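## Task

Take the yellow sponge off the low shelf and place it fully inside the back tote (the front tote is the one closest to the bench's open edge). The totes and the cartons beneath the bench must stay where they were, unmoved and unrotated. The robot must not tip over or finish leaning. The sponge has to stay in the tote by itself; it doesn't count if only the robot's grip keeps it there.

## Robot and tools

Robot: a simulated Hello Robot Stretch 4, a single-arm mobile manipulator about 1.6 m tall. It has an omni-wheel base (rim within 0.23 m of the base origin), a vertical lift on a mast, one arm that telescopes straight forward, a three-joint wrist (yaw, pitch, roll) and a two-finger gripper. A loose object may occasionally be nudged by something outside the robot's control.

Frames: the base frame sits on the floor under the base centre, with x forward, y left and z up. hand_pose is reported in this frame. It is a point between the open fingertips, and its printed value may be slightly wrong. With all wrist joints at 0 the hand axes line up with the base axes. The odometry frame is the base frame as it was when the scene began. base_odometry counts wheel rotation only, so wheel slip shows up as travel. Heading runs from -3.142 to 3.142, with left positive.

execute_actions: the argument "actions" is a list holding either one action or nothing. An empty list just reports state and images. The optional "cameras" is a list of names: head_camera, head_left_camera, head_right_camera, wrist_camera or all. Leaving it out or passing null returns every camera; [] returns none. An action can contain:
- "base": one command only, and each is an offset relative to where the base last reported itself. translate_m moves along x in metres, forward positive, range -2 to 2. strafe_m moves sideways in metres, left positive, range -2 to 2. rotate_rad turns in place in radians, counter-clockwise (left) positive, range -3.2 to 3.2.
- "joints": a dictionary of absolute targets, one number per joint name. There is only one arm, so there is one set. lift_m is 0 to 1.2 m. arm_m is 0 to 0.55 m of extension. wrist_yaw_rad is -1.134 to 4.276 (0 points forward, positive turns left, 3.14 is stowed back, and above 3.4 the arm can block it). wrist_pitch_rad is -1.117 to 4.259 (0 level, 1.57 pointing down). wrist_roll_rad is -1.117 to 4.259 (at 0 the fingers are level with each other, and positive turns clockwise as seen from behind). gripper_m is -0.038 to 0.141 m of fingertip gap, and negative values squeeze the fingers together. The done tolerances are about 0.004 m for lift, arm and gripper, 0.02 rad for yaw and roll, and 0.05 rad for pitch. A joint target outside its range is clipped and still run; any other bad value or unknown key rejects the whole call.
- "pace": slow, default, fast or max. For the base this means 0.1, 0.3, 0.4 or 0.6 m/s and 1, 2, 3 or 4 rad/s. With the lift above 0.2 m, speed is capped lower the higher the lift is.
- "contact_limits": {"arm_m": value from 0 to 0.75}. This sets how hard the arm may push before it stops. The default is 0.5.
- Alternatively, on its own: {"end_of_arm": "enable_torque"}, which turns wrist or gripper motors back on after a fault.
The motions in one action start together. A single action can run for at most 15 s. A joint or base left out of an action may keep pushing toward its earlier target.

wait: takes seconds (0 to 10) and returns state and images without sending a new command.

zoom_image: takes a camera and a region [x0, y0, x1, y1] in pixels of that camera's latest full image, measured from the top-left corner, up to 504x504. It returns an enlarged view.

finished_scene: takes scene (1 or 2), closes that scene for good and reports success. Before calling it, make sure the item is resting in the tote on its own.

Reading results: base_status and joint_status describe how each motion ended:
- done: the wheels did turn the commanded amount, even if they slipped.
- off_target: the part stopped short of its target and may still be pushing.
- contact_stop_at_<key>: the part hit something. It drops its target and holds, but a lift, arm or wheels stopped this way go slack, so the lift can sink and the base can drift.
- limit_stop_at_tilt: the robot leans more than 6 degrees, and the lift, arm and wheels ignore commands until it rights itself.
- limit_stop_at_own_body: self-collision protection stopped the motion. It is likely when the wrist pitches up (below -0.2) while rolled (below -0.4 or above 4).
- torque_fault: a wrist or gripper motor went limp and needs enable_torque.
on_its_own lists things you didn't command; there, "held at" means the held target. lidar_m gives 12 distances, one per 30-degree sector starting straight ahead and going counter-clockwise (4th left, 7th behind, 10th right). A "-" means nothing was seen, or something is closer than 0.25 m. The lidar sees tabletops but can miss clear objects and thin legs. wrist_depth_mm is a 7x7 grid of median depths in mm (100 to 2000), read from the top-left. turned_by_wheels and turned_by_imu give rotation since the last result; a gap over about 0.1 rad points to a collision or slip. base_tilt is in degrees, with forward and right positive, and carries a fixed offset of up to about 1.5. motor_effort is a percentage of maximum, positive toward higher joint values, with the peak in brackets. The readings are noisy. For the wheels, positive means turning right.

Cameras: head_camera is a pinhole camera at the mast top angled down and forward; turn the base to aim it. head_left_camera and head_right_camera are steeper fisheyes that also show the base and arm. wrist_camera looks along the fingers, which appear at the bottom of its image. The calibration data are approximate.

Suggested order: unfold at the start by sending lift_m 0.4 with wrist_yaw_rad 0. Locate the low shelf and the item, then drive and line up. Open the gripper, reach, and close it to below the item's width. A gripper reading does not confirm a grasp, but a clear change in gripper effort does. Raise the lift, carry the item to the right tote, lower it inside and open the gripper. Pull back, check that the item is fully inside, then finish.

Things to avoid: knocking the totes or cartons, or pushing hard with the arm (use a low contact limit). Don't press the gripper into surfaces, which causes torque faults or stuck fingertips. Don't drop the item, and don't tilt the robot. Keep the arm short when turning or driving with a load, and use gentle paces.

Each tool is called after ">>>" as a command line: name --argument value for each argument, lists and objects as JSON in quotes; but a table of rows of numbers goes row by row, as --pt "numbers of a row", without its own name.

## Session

>>> execute_actions --actions '[]'

Scene clock: 0.00 s.
base_odometry: x=+0.000 y=+0.000 heading=+0.000 (m, m, rad; odometry frame)
turned_by_wheels: +0.000 (rad since the last result)
turned_by_imu: +0.000 (rad since the last result)
base_tilt: forward=+0.4 right=-0.6 (deg)
lidar_m: 2.37 1.43 0.99 0.94 0.96 2.18 1.61 1.69 2.00 1.23 1.27 1.68
base_status: not commanded
joint_positions: lift_m=+0.263 arm_m=-0.002 wrist_yaw_rad=+3.183 wrist_pitch_rad=-0.005 wrist_roll_rad=+0.011 gripper_m=+0.057
joint_status: not commanded
motor_effort: lift_m=+17 arm_m=-1 wrist_yaw_rad=-1 wrist_pitch_rad=-7 wrist_roll_rad=-1 gripper_m=-2 wheel_0=+0 wheel_1=-1 wheel_2=+0 (%)
hand_pose: x=-0.1225 y=+0.0753 z=+0.4423 quat_wxyz=(-0.021, +0.002, +0.006, +1.000) (m; base frame)
wrist_depth_mm: - 141 209 - - - - / - - 139 - - - - / - 107 139 - - - - / - 116 139 - - - - / 189 141 - - - - - / 206 1808 1708 1618 209 1618 1537 / 204 1229 1098 1138 1118 1008 1078
pictures: head_camera, head_left_camera, head_right_camera, wrist_camera
camera_calibration (this result's frames):
wrist_camera: T_world_to_cam=[[-0.0833632, 0.995664, -0.0412797, -0.0553046], [-0.0252679, -0.0435225, -0.998733, 0.503735], [-0.996199, -0.0822145, 0.0287866, 0.0960746], [0, 0, 0, 1]] pos_world=[0.103827, 0.0848873, 0.498048]
Images, in order (width x height): head_camera 420x560, head_left_camera 420x672, head_right_camera 420x672, wrist_camera 616x392.

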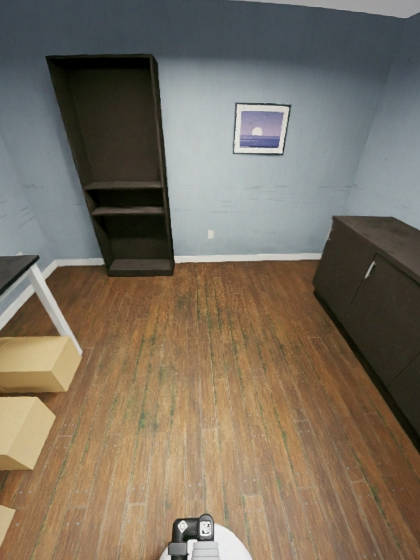

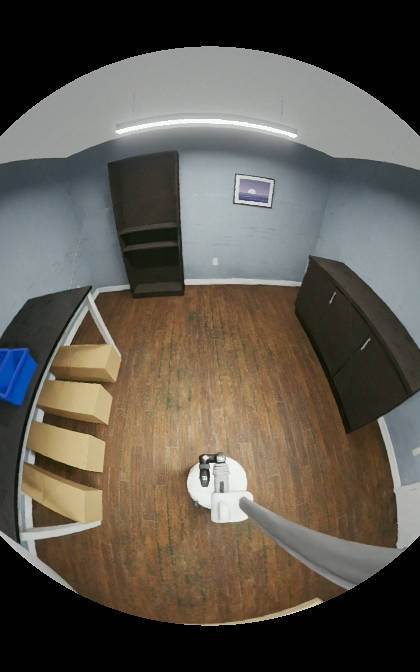

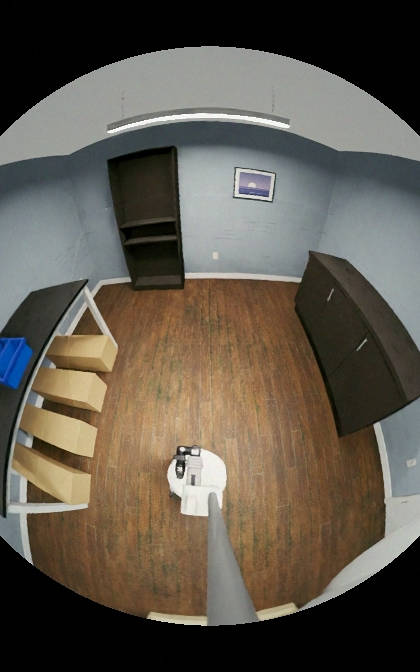

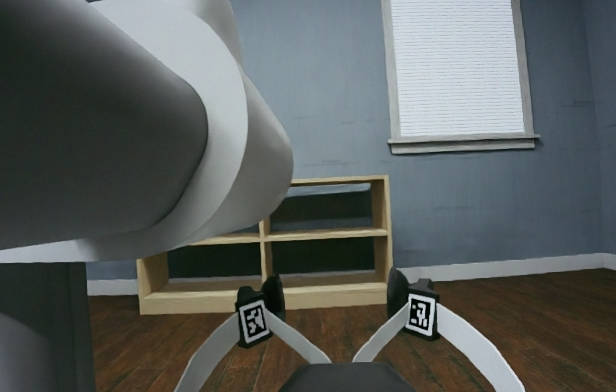

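>>> execute_actions --actions '[{"base": {"rotate_rad": 3.1}, "joints": {"lift_m": 0.6, "wrist_yaw_rad": 0, "gripper_m": 0.13}}]'

Scene clock: 12.33 s.
base_odometry: x=+0.000 y=+0.000 heading=+3.099 (m, m, rad; odometry frame)
turned_by_wheels: +3.099 (rad since the last result)
turned_by_imu: +3.129 (rad since the last result)
base_tilt: forward=+0.3 right=-0.5 (deg)
lidar_m: 1.65 1.67 2.00 1.25 1.27 1.66 2.37 1.50 1.01 0.94 0.97 2.20
base_status: done
joint_positions: lift_m=+0.600 arm_m=-0.001 wrist_yaw_rad=+0.000 wrist_pitch_rad=-0.005 wrist_roll_rad=+0.011 gripper_m=+0.130
joint_status: all done
motor_effort: lift_m=+22(29) arm_m=-1(1) wrist_yaw_rad=-2(9) wrist_pitch_rad=-8(7) wrist_roll_rad=-1(1) gripper_m=-1(7) wheel_0=-3(11) wheel_1=-4(7) wheel_2=-5(10) (%)
hand_pose: x=+0.4579 y=-0.0873 z=+0.7792 quat_wxyz=(+1.000, +0.006, -0.002, +0.000) (m; base frame)
wrist_depth_mm: 1808 1863 1863 1863 1921 - - / 1863 1863 1921 1983 1921 1921 1921 / 1808 1756 1863 1863 1921 1983 1921 / 1863 1808 1808 1921 1983 1983 1983 / 1808 1863 1863 1863 1921 - 1983 / 1808 1661 214 1808 1921 193 - / 1756 1708 1618 1618 1756 1808 1708
pictures: head_camera, head_left_camera, head_right_camera, wrist_camera
camera_calibration (this result's frames):
wrist_camera: T_world_to_cam=[[0.0420933, -0.998261, -0.0412798, -0.0626486], [0.0270379, 0.0424394, -0.998733, 0.831354], [0.998748, 0.0409238, 0.0287773, -0.251553], [0, 0, 0, 1]] pos_world=[0.231397, -0.0875274, 0.834954]
Images, in order (width x height): head_camera 420x560, head_left_camera 420x672, head_right_camera 420x672, wrist_camera 616x392.

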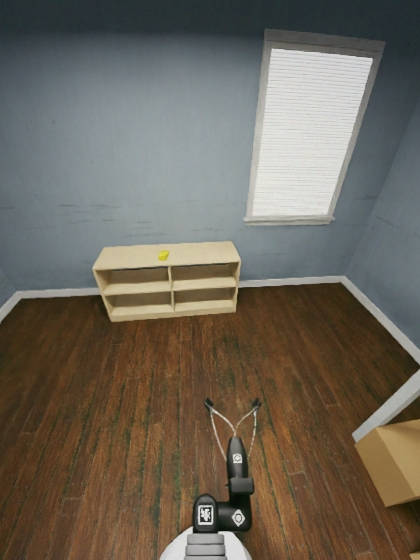

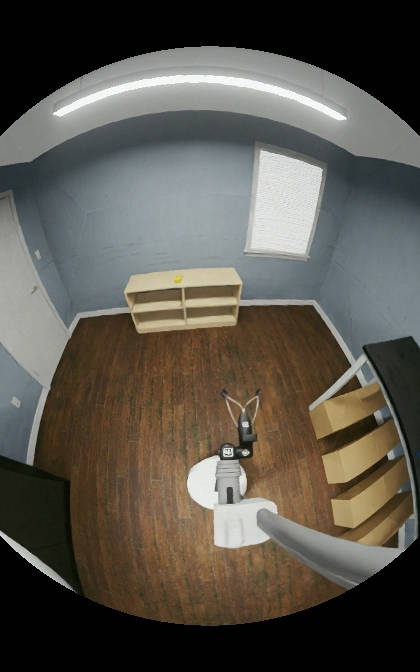

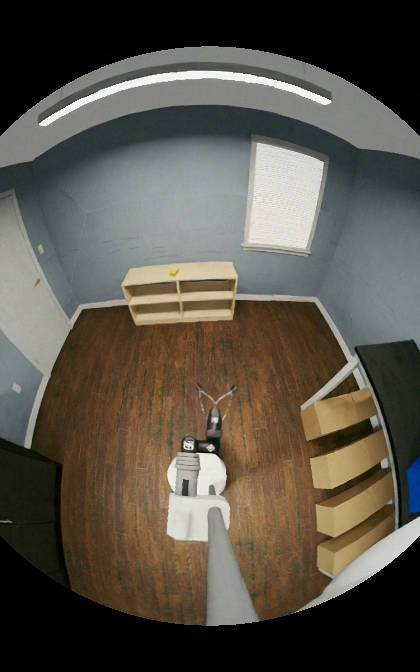

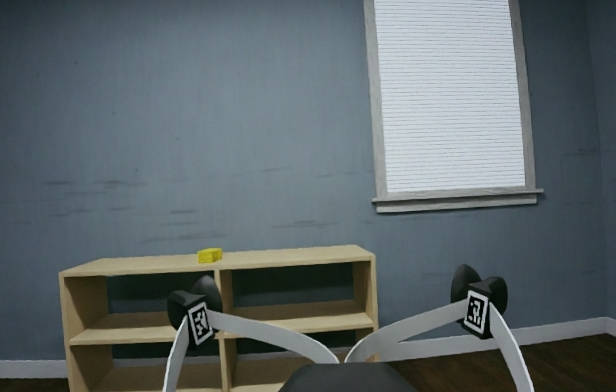

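>>> execute_actions --actions '[{"base": {"rotate_rad": 0.26}, "joints": {"wrist_pitch_rad": 1.57}}]' --cameras '[]'

>>> execute_actions --actions '[{"base": {"translate_m": 1.2}, "joints": {"lift_m": 0.85, "arm_m": 0.3}, "pace": "fast"}]' --cameras '["wrist_camera", "head_camera"]'

Scene clock: 23.07 s.
base_odometry: x=+0.000 y=+0.000 heading=-2.924 (m, m, rad; odometry frame)
turned_by_wheels: +0.260 (rad since the last result)
turned_by_imu: +0.263 (rad since the last result)
base_tilt: forward=+0.4 right=-0.6 (deg)
lidar_m: 1.64 1.80 1.90 1.25 1.38 2.25 2.46 1.16 0.94 0.94 1.03 1.66
base_status: done
joint_positions: lift_m=+0.600 arm_m=-0.001 wrist_yaw_rad=+0.000 wrist_pitch_rad=+1.569 wrist_roll_rad=+0.011 gripper_m=+0.130
joint_status: all done
motor_effort: lift_m=+23(22) arm_m=-1(1) wrist_yaw_rad=-1(2) wrist_pitch_rad=+1(0) wrist_roll_rad=-1(2) gripper_m=-4(0) wheel_0=-1(6) wheel_1=-2(8) wheel_2=-3(10) (%)
hand_pose: x=+0.1698 y=-0.0874 z=+0.4893 quat_wxyz=(+0.708, +0.004, +0.707, -0.004) (m; base frame)
wrist_depth_mm: 759 741 750 723 707 715 699 / 750 741 723 723 707 715 699 / 732 741 732 715 699 699 691 / 741 732 723 732 723 707 699 / 741 741 512 500 715 707 699 / 741 741 214 500 500 195 699 / 750 741 504 500 500 691 691
pictures: none
No camera images: the call's "cameras" was empty. Leave "cameras" out to get every camera's image.

Scene clock: 27.33 s.
base_odometry: x=-1.172 y=-0.259 heading=-2.924 (m, m, rad; odometry frame)
turned_by_wheels: +0.000 (rad since the last result)
turned_by_imu: -0.002 (rad since the last result)
base_tilt: forward=+0.4 right=-0.7 (deg)
lidar_m: 0.45 0.51 1.54 1.65 1.68 1.83 3.90 1.41 1.33 2.06 0.60 0.47
base_status: done
joint_positions: lift_m=+0.850 arm_m=+0.299 wrist_yaw_rad=+0.000 wrist_pitch_rad=+1.570 wrist_roll_rad=+0.011 gripper_m=+0.130
joint_status: all done
motor_effort: lift_m=+23(30) arm_m=+4(5) wrist_yaw_rad=-1(0) wrist_pitch_rad=+0(3) wrist_roll_rad=-1(1) gripper_m=+0(1) wheel_0=+1(9) wheel_1=+2(8) wheel_2=+1(17) (%)
hand_pose: x=+0.4705 y=-0.0874 z=+0.7393 quat_wxyz=(+0.707, +0.004, +0.707, -0.004) (m; base frame)
wrist_depth_mm: 364 362 357 353 349 347 343 / 366 362 357 353 349 343 343 / 366 362 355 306 349 343 342 / 370 362 355 306 347 343 340 / 991 362 357 351 347 345 340 / 1008 1008 214 976 976 195 946 / 1008 991 991 759 960 960 946
pictures: head_camera, wrist_camera
camera_calibration (this result's frames):
wrist_camera: T_world_to_cam=[[-0.0412405, -0.998282, -0.041615, -0.0254617], [-0.998839, 0.0422301, -0.0231867, 0.552591], [0.0249043, 0.0406105, -0.998865, 0.954969], [0, 0, 0, 1]] pos_world=[0.527117, -0.0875357, 0.965638]
Images, in order (width x height): head_camera 420x560, wrist_camera 616x392.

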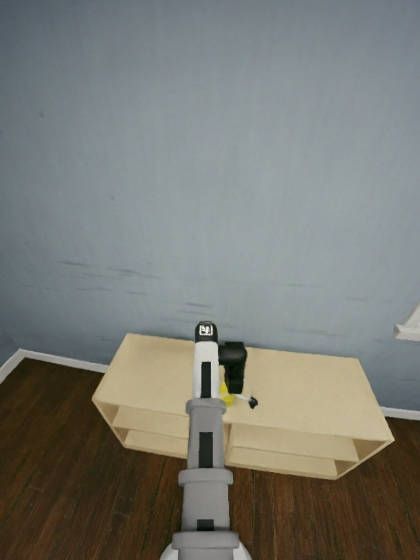

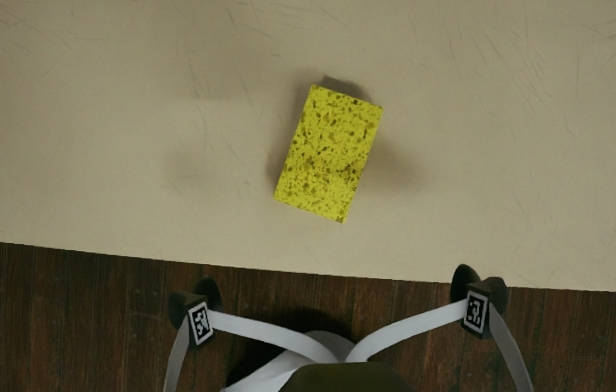

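>>> execute_actions --actions '[{"joints": {"arm_m": 0.4, "wrist_roll_rad": 0.34}}]' --cameras '["wrist_camera"]'

>>> execute_actions --actions '[{"joints": {"lift_m": 0.755}}]' --cameras '["wrist_camera"]'

Scene clock: 33.07 s.
base_odometry: x=-1.172 y=-0.259 heading=-2.924 (m, m, rad; odometry frame)
turned_by_wheels: +0.000 (rad since the last result)
turned_by_imu: +0.001 (rad since the last result)
base_tilt: forward=+0.3 right=-0.6 (deg)
lidar_m: 0.44 0.51 1.55 1.66 1.69 1.83 3.90 1.42 1.33 2.05 0.59 0.47
base_status: not commanded
joint_positions: lift_m=+0.850 arm_m=+0.399 wrist_yaw_rad=+0.000 wrist_pitch_rad=+1.570 wrist_roll_rad=+0.340 gripper_m=+0.130
joint_status: all done
motor_effort: lift_m=+23(23) arm_m=+4(9) wrist_yaw_rad=-1(2) wrist_pitch_rad=+0(0) wrist_roll_rad=+1(6) gripper_m=+2(3) wheel_0=+1(1) wheel_1=+2(2) wheel_2=+1(1) (%)
hand_pose: x=+0.5704 y=-0.0874 z=+0.7393 quat_wxyz=(+0.697, +0.120, +0.697, -0.119) (m; base frame)
wrist_depth_mm: 413 430 357 351 351 345 342 / 368 362 355 353 349 345 343 / 366 359 355 353 347 343 343 / 364 362 357 353 349 343 343 / 364 359 357 307 345 345 342 / 366 359 215 307 349 195 342 / 364 362 355 351 347 946 931
pictures: wrist_camera
camera_calibration (this result's frames):
wrist_camera: T_world_to_cam=[[-0.360883, -0.93167, -0.0418803, 0.167013], [-0.931892, 0.362004, -0.0230285, 0.642046], [0.0366157, 0.0307173, -0.998857, 0.94493], [0, 0, 0, 1]] pos_world=[0.62399, -0.105847, 0.96563]
Images, in order (width x height): wrist_camera 616x392.

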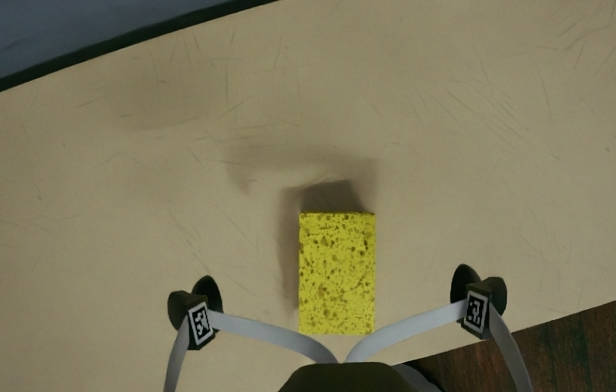

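Scene clock: 34.47 s.
base_odometry: x=-1.172 y=-0.259 heading=-2.924 (m, m, rad; odometry frame)
turned_by_wheels: +0.000 (rad since the last result)
turned_by_imu: +0.000 (rad since the last result)
base_tilt: forward=+0.4 right=-0.6 (deg)
lidar_m: 0.45 0.52 1.53 1.66 1.69 1.82 3.90 1.40 1.31 2.06 0.57 0.46
base_status: not commanded
joint_positions: lift_m=+0.755 arm_m=+0.399 wrist_yaw_rad=+0.000 wrist_pitch_rad=+1.570 wrist_roll_rad=+0.340 gripper_m=+0.130
joint_status: all done
motor_effort: lift_m=+13(22) arm_m=+4(4) wrist_yaw_rad=-1(1) wrist_pitch_rad=+1(0) wrist_roll_rad=+0(0) gripper_m=-1(2) wheel_0=+2(1) wheel_1=+2(3) wheel_2=+1(1) (%)
hand_pose: x=+0.5704 y=-0.0874 z=+0.6451 quat_wxyz=(+0.697, +0.120, +0.697, -0.119) (m; base frame)
wrist_depth_mm: 265 265 262 258 255 252 251 / 266 264 260 257 256 253 252 / 266 265 262 258 253 252 250 / 266 265 260 258 254 251 251 / 266 264 260 213 211 252 250 / 266 264 214 212 210 196 250 / 267 263 259 211 254 252 249
pictures: wrist_camera
camera_calibration (this result's frames):
wrist_camera: T_world_to_cam=[[-0.360883, -0.93167, -0.0418803, 0.16307], [-0.931892, 0.362004, -0.0230285, 0.639879], [0.0366158, 0.0307173, -0.998857, 0.850849], [0, 0, 0, 1]] pos_world=[0.623992, -0.105847, 0.871442]
Images, in order (width x height): wrist_camera 616x392.

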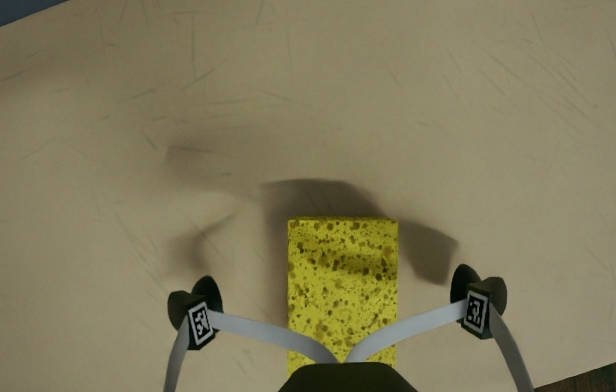

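>>> execute_actions --actions '[{"joints": {"gripper_m": 0.03}}]' --cameras '[]'

>>> execute_actions --actions '[{"joints": {"lift_m": 0.82}}]' --cameras '[]'

>>> execute_actions --actions '[{"base": {"translate_m": -1.62}, "joints": {"lift_m": 1.2, "arm_m": 0.0, "wrist_roll_rad": 0.0}, "pace": "fast"}]' --cameras '[]'

>>> execute_actions --actions '[{"base": {"rotate_rad": -1.68}}]'

Scene clock: 54.13 s.
base_odometry: x=-1.172 y=-0.259 heading=-2.924 (m, m, rad; odometry frame)
turned_by_wheels: +0.000 (rad since the last result)
turned_by_imu: +0.001 (rad since the last result)
base_tilt: forward=+0.4 right=-0.6 (deg)
lidar_m: 0.45 0.51 1.55 1.65 1.69 1.83 3.90 1.41 1.34 2.06 0.58 0.47
base_status: not commanded
joint_positions: lift_m=+0.755 arm_m=+0.399 wrist_yaw_rad=+0.000 wrist_pitch_rad=+1.570 wrist_roll_rad=+0.340 gripper_m=+0.030
joint_status: all done
motor_effort: lift_m=+13(13) arm_m=+4(4) wrist_yaw_rad=-1(1) wrist_pitch_rad=+0(1) wrist_roll_rad=+0(0) gripper_m=-13(13) wheel_0=+1(1) wheel_1=+2(2) wheel_2=+1(1) (%)
hand_pose: x=+0.5704 y=-0.0874 z=+0.6451 quat_wxyz=(+0.697, +0.120, +0.697, -0.119) (m; base frame)
wrist_depth_mm: 266 265 262 259 255 252 250 / 267 263 260 257 255 253 251 / 266 264 260 257 255 252 250 / 266 265 260 257 255 253 251 / 266 264 260 203 253 252 251 / 265 264 259 203 201 251 249 / 266 262 258 202 254 213 250
pictures: none
No camera images: the call's "cameras" was empty. Leave "cameras" out to get every camera's image.

Scene clock: 55.33 s.
base_odometry: x=-1.172 y=-0.259 heading=-2.924 (m, m, rad; odometry frame)
turned_by_wheels: +0.000 (rad since the last result)
turned_by_imu: +0.000 (rad since the last result)
base_tilt: forward=+0.3 right=-0.6 (deg)
lidar_m: 0.45 0.52 1.54 1.66 1.68 1.82 3.92 1.43 1.32 2.04 0.57 0.46
base_status: not commanded
joint_positions: lift_m=+0.820 arm_m=+0.399 wrist_yaw_rad=+0.000 wrist_pitch_rad=+1.570 wrist_roll_rad=+0.340 gripper_m=+0.030
joint_status: all done
motor_effort: lift_m=+23(21) arm_m=+4(4) wrist_yaw_rad=-1(1) wrist_pitch_rad=-1(1) wrist_roll_rad=+0(1) gripper_m=-14(16) wheel_0=+1(1) wheel_1=+3(2) wheel_2=+1(1) (%)
hand_pose: x=+0.5704 y=-0.0874 z=+0.7093 quat_wxyz=(+0.697, +0.120, +0.697, -0.119) (m; base frame)
wrist_depth_mm: 404 332 327 325 320 319 312 / 334 330 327 324 320 315 314 / 332 329 327 322 320 317 314 / 334 330 325 325 320 315 314 / 334 329 325 203 319 315 310 / 332 329 325 203 202 312 312 / 334 325 322 202 315 243 904
pictures: none
No camera images: the call's "cameras" was empty. Leave "cameras" out to get every camera's image.

Scene clock: 60.83 s.
base_odometry: x=+0.410 y=+0.091 heading=-2.924 (m, m, rad; odometry frame)
turned_by_wheels: +0.000 (rad since the last result)
turned_by_imu: +0.005 (rad since the last result)
base_tilt: forward=+0.3 right=-0.5 (deg)
lidar_m: 2.06 2.39 1.32 1.29 1.44 2.28 1.96 1.08 0.87 0.86 0.97 2.08
base_status: done
joint_positions: lift_m=+1.200 arm_m=+0.001 wrist_yaw_rad=+0.000 wrist_pitch_rad=+1.570 wrist_roll_rad=+0.000 gripper_m=+0.030
joint_status: all done
motor_effort: lift_m=+23(24) arm_m=-4(2) wrist_yaw_rad=+0(2) wrist_pitch_rad=-1(0) wrist_roll_rad=-1(7) gripper_m=-8(11) wheel_0=-2(11) wheel_1=-2(9) wheel_2=+1(14) (%)
hand_pose: x=+0.1717 y=-0.0874 z=+1.0893 quat_wxyz=(+0.707, +0.000, +0.707, +0.000) (m; base frame)
wrist_depth_mm: 1430 1366 1366 1308 1336 1336 1308 / 1336 1397 1366 1336 1308 1281 1308 / 1397 1366 1366 1366 1308 1308 1281 / 1366 1397 1366 1336 1308 1308 1308 / 1397 1397 1336 203 1336 1336 1281 / 1366 1397 1336 203 201 1281 1308 / 1430 1336 1366 202 1308 723 1229
pictures: none
No camera images: the call's "cameras" was empty. Leave "cameras" out to get every camera's image.

Scene clock: 63.80 s.
base_odometry: x=+0.410 y=+0.091 heading=+1.680 (m, m, rad; odometry frame)
turned_by_wheels: -1.679 (rad since the last result)
turned_by_imu: -1.694 (rad since the last result)
base_tilt: forward=+0.3 right=-0.6 (deg)
lidar_m: 0.86 0.91 2.52 2.06 2.20 1.34 1.32 1.42 2.29 1.94 1.19 0.89
base_status: done
joint_positions: lift_m=+1.200 arm_m=+0.001 wrist_yaw_rad=+0.000 wrist_pitch_rad=+1.570 wrist_roll_rad=+0.000 gripper_m=+0.030
joint_status: not commanded
motor_effort: lift_m=+23(23) arm_m=-4(4) wrist_yaw_rad=+0(0) wrist_pitch_rad=+0(0) wrist_roll_rad=-2(2) gripper_m=-14(15) wheel_0=+3(5) wheel_1=+4(7) wheel_2=+3(10) (%)
hand_pose: x=+0.1717 y=-0.0874 z=+1.0893 quat_wxyz=(+0.707, +0.000, +0.707, +0.000) (m; base frame)
wrist_depth_mm: 1366 1397 1366 1336 1308 1308 1281 / 1430 1430 1397 1336 1308 1336 1308 / 1397 1366 1336 1336 1366 1308 1336 / 1366 1397 1308 1366 1308 1308 1281 / 1397 1366 1308 203 1308 1308 1281 / 1366 1366 1336 203 201 1308 1281 / 1397 1366 1336 202 1336 750 1308
pictures: head_camera, head_left_camera, head_right_camera, wrist_camera
camera_calibration (this result's frames):
wrist_camera: T_world_to_cam=[[-0.0304924, -0.998669, -0.0415918, -0.0251225], [-0.999246, 0.0314583, -0.0227677, 0.260956], [0.0240458, 0.0408662, -0.998875, 1.31221], [0, 0, 0, 1]] pos_world=[0.22844, -0.0869231, 1.31563]
Images, in order (width x height): head_camera 420x560, head_left_camera 420x672, head_right_camera 420x672, wrist_camera 616x392.

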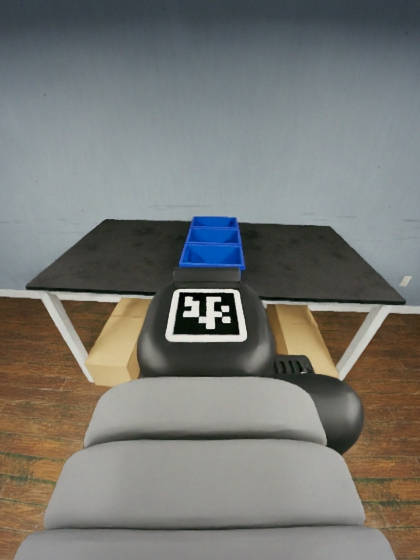

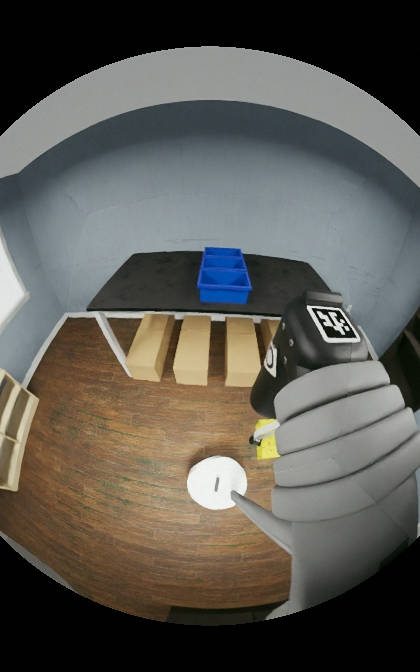

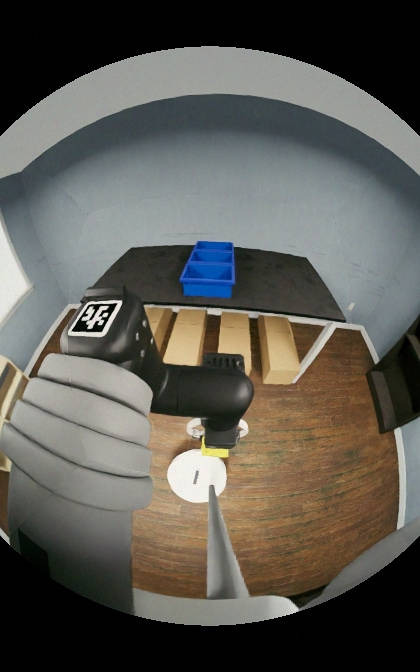

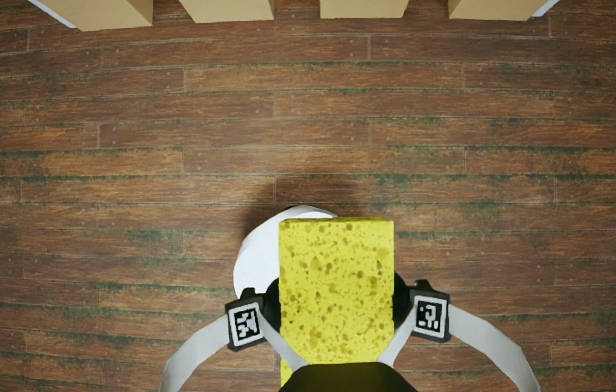

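>>> zoom_image --camera "head_camera" --region '[120, 200, 320, 310]'

Region (120, 200, 320, 310) of head_camera's 420x560 image, scaled by 2.520, with more detail than that image has; it fills the top 277 rows of this view, and the rest is white.

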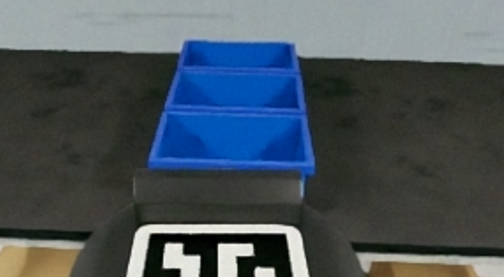

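>>> execute_actions --actions '[{"base": {"strafe_m": 0.05}, "joints": {"wrist_pitch_rad": 1.1}}]' --cameras '[]'

>>> execute_actions --actions '[{"base": {"translate_m": 0.58}, "joints": {"arm_m": 0.2}}]'

Scene clock: 82.87 s.
base_odometry: x=+0.360 y=+0.085 heading=+1.680 (m, m, rad; odometry frame)
turned_by_wheels: +0.000 (rad since the last result)
turned_by_imu: +0.001 (rad since the last result)
base_tilt: forward=+0.4 right=-0.6 (deg)
lidar_m: 0.87 0.93 2.49 2.02 2.13 2.02 1.32 1.40 2.02 1.99 1.19 0.88
base_status: done
joint_positions: lift_m=+1.200 arm_m=+0.001 wrist_yaw_rad=+0.000 wrist_pitch_rad=+1.102 wrist_roll_rad=+0.000 gripper_m=+0.030
joint_status: all done
motor_effort: lift_m=+23(23) arm_m=-4(4) wrist_yaw_rad=-1(0) wrist_pitch_rad=-5(5) wrist_roll_rad=-2(2) gripper_m=-13(14) wheel_0=+1(8) wheel_1=-1(10) wheel_2=+0(3) (%)
hand_pose: x=+0.3020 y=-0.0874 z=+1.1205 quat_wxyz=(+0.852, +0.000, +0.523, +0.000) (m; base frame)
wrist_depth_mm: 788 1182 1576 1576 1499 1537 1808 / 1983 1537 1576 1537 1537 1430 1708 / 1756 1397 1397 1397 1308 1336 1336 / 1618 1430 1576 1499 1397 1397 1430 / 1537 1499 1430 203 1336 1397 1397 / 1366 1366 1336 203 200 1308 1255 / 1281 1308 1229 202 1205 676 1205
pictures: none
No camera images: the call's "cameras" was empty. Leave "cameras" out to get every camera's image.

Scene clock: 86.30 s.
base_odometry: x=+0.297 y=+0.662 heading=+1.680 (m, m, rad; odometry frame)
turned_by_wheels: +0.000 (rad since the last result)
turned_by_imu: -0.001 (rad since the last result)
base_tilt: forward=+0.4 right=-0.6 (deg)
lidar_m: 0.29 0.32 0.46 2.00 2.11 2.61 1.89 2.02 2.40 0.96 0.39 0.30
base_status: done
joint_positions: lift_m=+1.200 arm_m=+0.199 wrist_yaw_rad=+0.000 wrist_pitch_rad=+1.101 wrist_roll_rad=+0.000 gripper_m=+0.030
joint_status: all done
motor_effort: lift_m=+22(22) arm_m=+4(5) wrist_yaw_rad=-2(1) wrist_pitch_rad=-4(5) wrist_roll_rad=-2(2) gripper_m=-13(14) wheel_0=+3(4) wheel_1=+2(7) wheel_2=-1(13) (%)
hand_pose: x=+0.5008 y=-0.0874 z=+1.1206 quat_wxyz=(+0.852, +0.000, +0.523, +0.000) (m; base frame)
wrist_depth_mm: 699 661 609 621 580 609 597 / 621 609 442 439 433 554 559 / 564 549 473 508 496 500 500 / 512 500 473 492 477 413 466 / 473 466 342 202 317 332 433 / 439 430 351 203 202 303 404 / 410 399 384 202 382 224 382
pictures: head_camera, head_left_camera, head_right_camera, wrist_camera
camera_calibration (this result's frames):
wrist_camera: T_world_to_cam=[[-0.00812001, -0.998675, -0.0508088, -0.0146487], [-0.881007, 0.0311806, -0.472075, 1.03471], [0.473033, 0.0409297, -0.880093, 0.977566], [0, 0, 0, 1]] pos_world=[0.449048, -0.0869037, 1.34807]
Images, in order (width x height): head_camera 420x560, head_left_camera 420x672, head_right_camera 420x672, wrist_camera 616x392.

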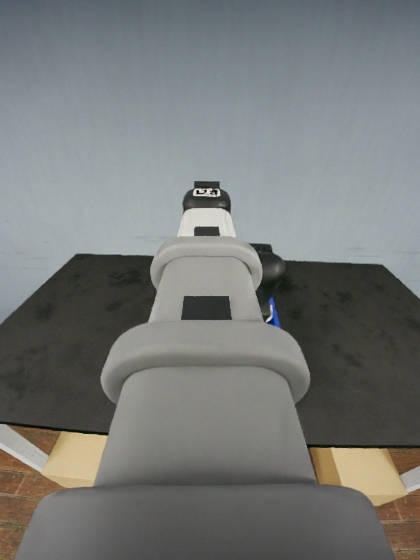

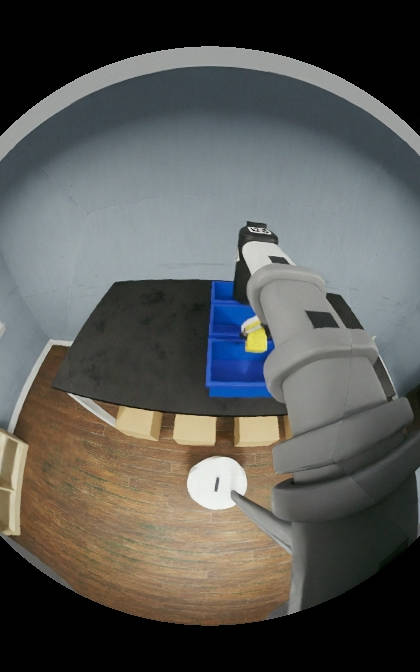

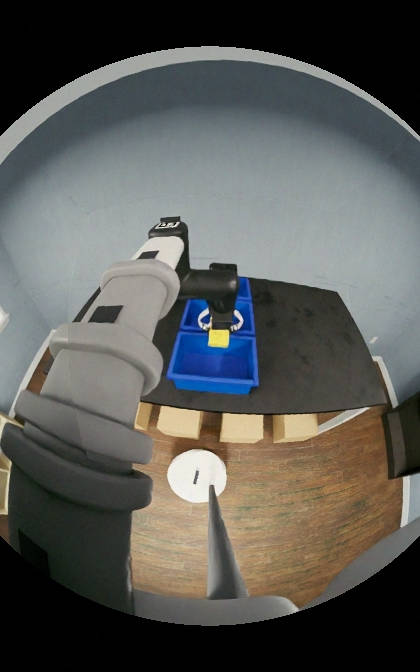

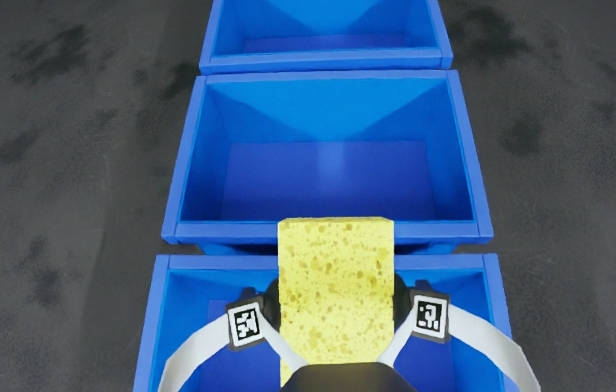

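>>> execute_actions --actions '[{"base": {"translate_m": 0.03}, "joints": {"arm_m": 0.55, "wrist_pitch_rad": 1.0}, "contact_limits": {"arm_m": 0.1}}]' --cameras '["wrist_camera", "head_right_camera"]'

Scene clock: 97.87 s.
base_odometry: x=+0.294 y=+0.691 heading=+1.680 (m, m, rad; odometry frame)
turned_by_wheels: +0.000 (rad since the last result)
turned_by_imu: +0.001 (rad since the last result)
base_tilt: forward=+0.3 right=-0.5 (deg)
lidar_m: 0.25 0.28 0.42 2.03 2.12 2.66 1.94 2.07 2.39 0.87 0.36 0.27
base_status: done
joint_positions: lift_m=+1.200 arm_m=+0.548 wrist_yaw_rad=+0.000 wrist_pitch_rad=+1.001 wrist_roll_rad=+0.000 gripper_m=+0.030
joint_status: all done
joint sent to its limit — the command would take arm_m past its upper limit, so that joint was sent only as far as its limit.
motor_effort: lift_m=+23(23) arm_m=+4(5) wrist_yaw_rad=-1(0) wrist_pitch_rad=-5(11) wrist_roll_rad=-2(2) gripper_m=-14(16) wheel_0=+2(7) wheel_1=+4(7) wheel_2=-3(12) (%)
contact_limits: arm_m 0.1
hand_pose: x=+0.8741 y=-0.0874 z=+1.1349 quat_wxyz=(+0.877, +0.000, +0.480, +0.000) (m; base frame)
wrist_depth_mm: 436 436 430 424 424 418 415 / 500 492 496 496 488 480 477 / 591 585 574 569 559 549 539 / 554 544 539 530 517 504 500 / 500 492 387 203 342 355 459 / 455 449 325 203 201 317 415 / 427 415 336 202 387 233 392
pictures: head_right_camera, wrist_camera
camera_calibration (this result's frames):
wrist_camera: T_world_to_cam=[[-0.00294645, -0.998676, -0.051365, -0.0147714], [-0.829537, 0.0311257, -0.557584, 1.42242], [0.558444, 0.0409662, -0.82853, 0.680379], [0, 0, 0, 1]] pos_world=[0.799957, -0.0868983, 1.35608]
Images, in order (width x height): head_right_camera 420x672, wrist_camera 616x392.

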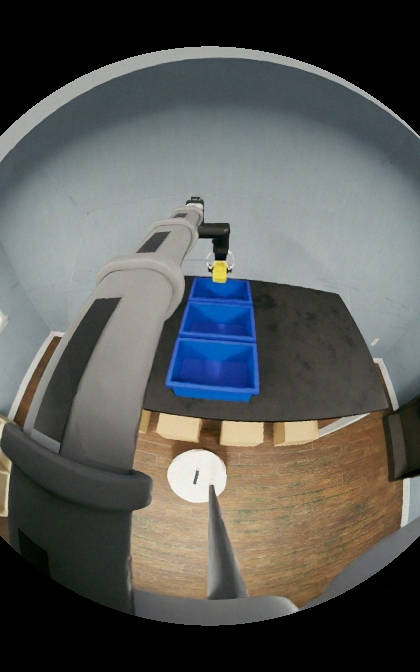

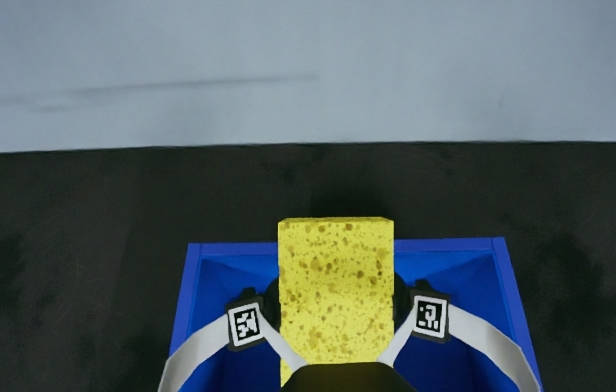

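>>> execute_actions --actions '[{"joints": {"lift_m": 1.06, "wrist_pitch_rad": 1.08}}]' --cameras '["wrist_camera", "head_right_camera"]'

Scene clock: 104.73 s.
base_odometry: x=+0.294 y=+0.691 heading=+1.680 (m, m, rad; odometry frame)
turned_by_wheels: +0.000 (rad since the last result)
turned_by_imu: +0.001 (rad since the last result)
base_tilt: forward=+0.3 right=-0.6 (deg)
lidar_m: 0.25 0.28 0.41 2.02 2.11 2.65 1.94 2.04 2.41 0.84 0.35 0.27
base_status: not commanded
joint_positions: lift_m=+1.060 arm_m=+0.548 wrist_yaw_rad=+0.000 wrist_pitch_rad=+1.081 wrist_roll_rad=+0.000 gripper_m=+0.030
joint_status: all done
motor_effort: lift_m=+13(21) arm_m=+4(4) wrist_yaw_rad=-1(1) wrist_pitch_rad=-3(1) wrist_roll_rad=-1(2) gripper_m=-14(14) wheel_0=+2(2) wheel_1=+4(4) wheel_2=-3(3) (%)
hand_pose: x=+0.8543 y=-0.0874 z=+0.9841 quat_wxyz=(+0.858, +0.000, +0.514, +0.000) (m; base frame)
wrist_depth_mm: 459 452 439 436 430 424 413 / 430 418 407 399 394 389 382 / 387 232 235 235 234 232 228 / 351 227 298 283 296 297 242 / 317 224 310 202 291 293 244 / 181 222 285 203 202 274 243 / 169 210 265 202 256 213 240
pictures: head_right_camera, wrist_camera
camera_calibration (this result's frames):
wrist_camera: T_world_to_cam=[[-0.00715143, -0.998675, -0.0509551, -0.0194091], [-0.871204, 0.0312359, -0.489926, 1.29094], [0.490868, 0.0408886, -0.870274, 0.665281], [0, 0, 0, 1]] pos_world=[0.797965, -0.0869094, 1.21045]
Images, in order (width x height): head_right_camera 420x672, wrist_camera 616x392.

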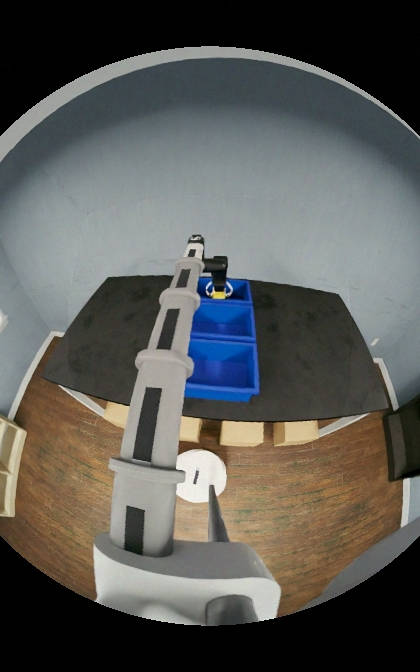

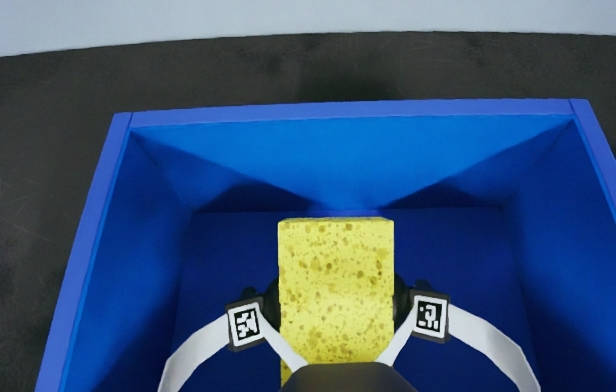

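>>> execute_actions --actions '[{"joints": {"gripper_m": 0.1}}]' --cameras '["wrist_camera"]'

>>> execute_actions --actions '[{"joints": {"lift_m": 1.2}}]' --cameras '["wrist_camera", "head_right_camera"]'

Scene clock: 110.50 s.
base_odometry: x=+0.294 y=+0.691 heading=+1.680 (m, m, rad; odometry frame)
turned_by_wheels: +0.000 (rad since the last result)
turned_by_imu: +0.001 (rad since the last result)
base_tilt: forward=+0.3 right=-0.6 (deg)
lidar_m: 0.25 0.27 0.41 2.03 2.12 2.65 1.93 2.04 2.43 0.86 0.35 0.25
base_status: not commanded
joint_positions: lift_m=+1.060 arm_m=+0.548 wrist_yaw_rad=+0.000 wrist_pitch_rad=+1.081 wrist_roll_rad=+0.000 gripper_m=+0.100
joint_status: all done
motor_effort: lift_m=+14(13) arm_m=+4(4) wrist_yaw_rad=-1(0) wrist_pitch_rad=-3(2) wrist_roll_rad=-2(2) gripper_m=-2(17) wheel_0=+2(2) wheel_1=+3(4) wheel_2=-3(3) (%)
hand_pose: x=+0.8543 y=-0.0874 z=+0.9841 quat_wxyz=(+0.858, +0.000, +0.514, +0.000) (m; base frame)
wrist_depth_mm: 459 449 439 433 424 421 415 / 430 421 407 397 392 384 382 / 387 232 236 235 234 232 226 / 351 227 301 298 300 297 242 / 317 226 309 260 297 296 243 / 180 221 216 242 240 266 243 / 169 216 266 172 257 255 240
pictures: wrist_camera
camera_calibration (this result's frames):
wrist_camera: T_world_to_cam=[[-0.0071515, -0.998675, -0.0509551, -0.019409], [-0.871204, 0.031236, -0.489926, 1.29094], [0.490868, 0.0408886, -0.870274, 0.665281], [0, 0, 0, 1]] pos_world=[0.797965, -0.0869094, 1.21045]
Images, in order (width x height): wrist_camera 616x392.

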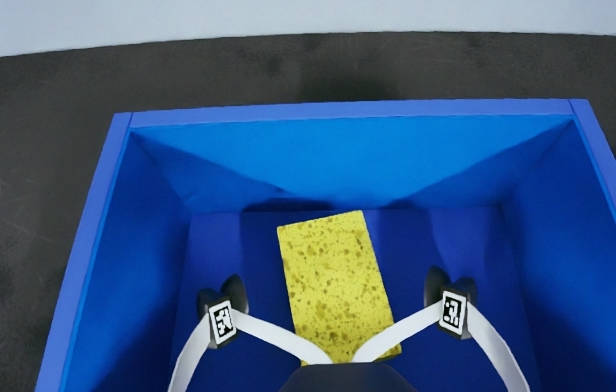

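Scene clock: 112.17 s.
base_odometry: x=+0.294 y=+0.691 heading=+1.680 (m, m, rad; odometry frame)
turned_by_wheels: +0.000 (rad since the last result)
turned_by_imu: +0.000 (rad since the last result)
base_tilt: forward=+0.4 right=-0.6 (deg)
lidar_m: 0.25 0.29 0.41 2.02 2.12 2.64 1.93 2.06 2.41 0.87 0.36 0.26
base_status: not commanded
joint_positions: lift_m=+1.200 arm_m=+0.548 wrist_yaw_rad=+0.000 wrist_pitch_rad=+1.081 wrist_roll_rad=+0.000 gripper_m=+0.100
joint_status: all done
motor_effort: lift_m=+23(26) arm_m=+4(4) wrist_yaw_rad=-1(1) wrist_pitch_rad=-2(2) wrist_roll_rad=-1(1) gripper_m=-1(1) wheel_0=+1(2) wheel_1=+3(4) wheel_2=-3(3) (%)
hand_pose: x=+0.8543 y=-0.0874 z=+1.1233 quat_wxyz=(+0.858, +0.000, +0.514, +0.000) (m; base frame)
wrist_depth_mm: 459 462 459 459 452 445 439 / 539 539 539 535 535 525 517 / 574 559 549 539 530 517 517 / 521 512 504 492 484 480 473 / 473 469 370 415 413 359 436 / 439 436 216 379 404 287 407 / 413 404 394 172 377 349 379
pictures: head_right_camera, wrist_camera
camera_calibration (this result's frames):
wrist_camera: T_world_to_cam=[[-0.00715191, -0.998675, -0.0509551, -0.0123164], [-0.871206, 0.0312363, -0.489923, 1.35913], [0.490866, 0.0408885, -0.870275, 0.786413], [0, 0, 0, 1]] pos_world=[0.797967, -0.0869094, 1.34964]
Images, in order (width x height): head_right_camera 420x672, wrist_camera 616x392.

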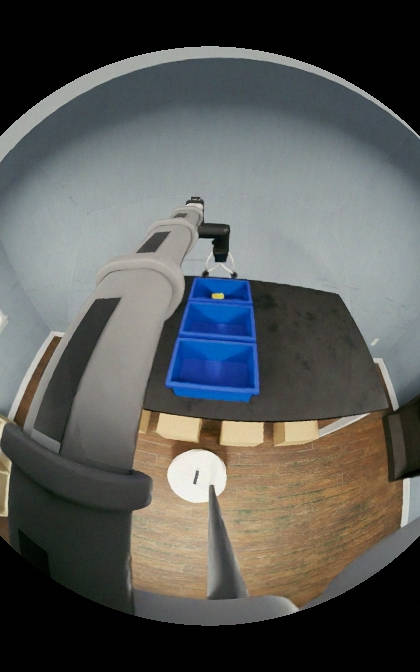

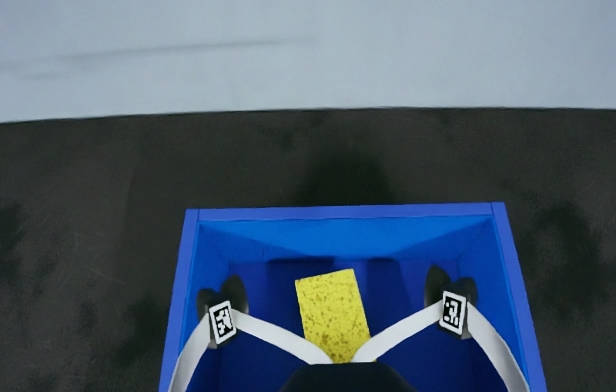

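>>> finished_scene --scene 2

The scene is finished: the task was done.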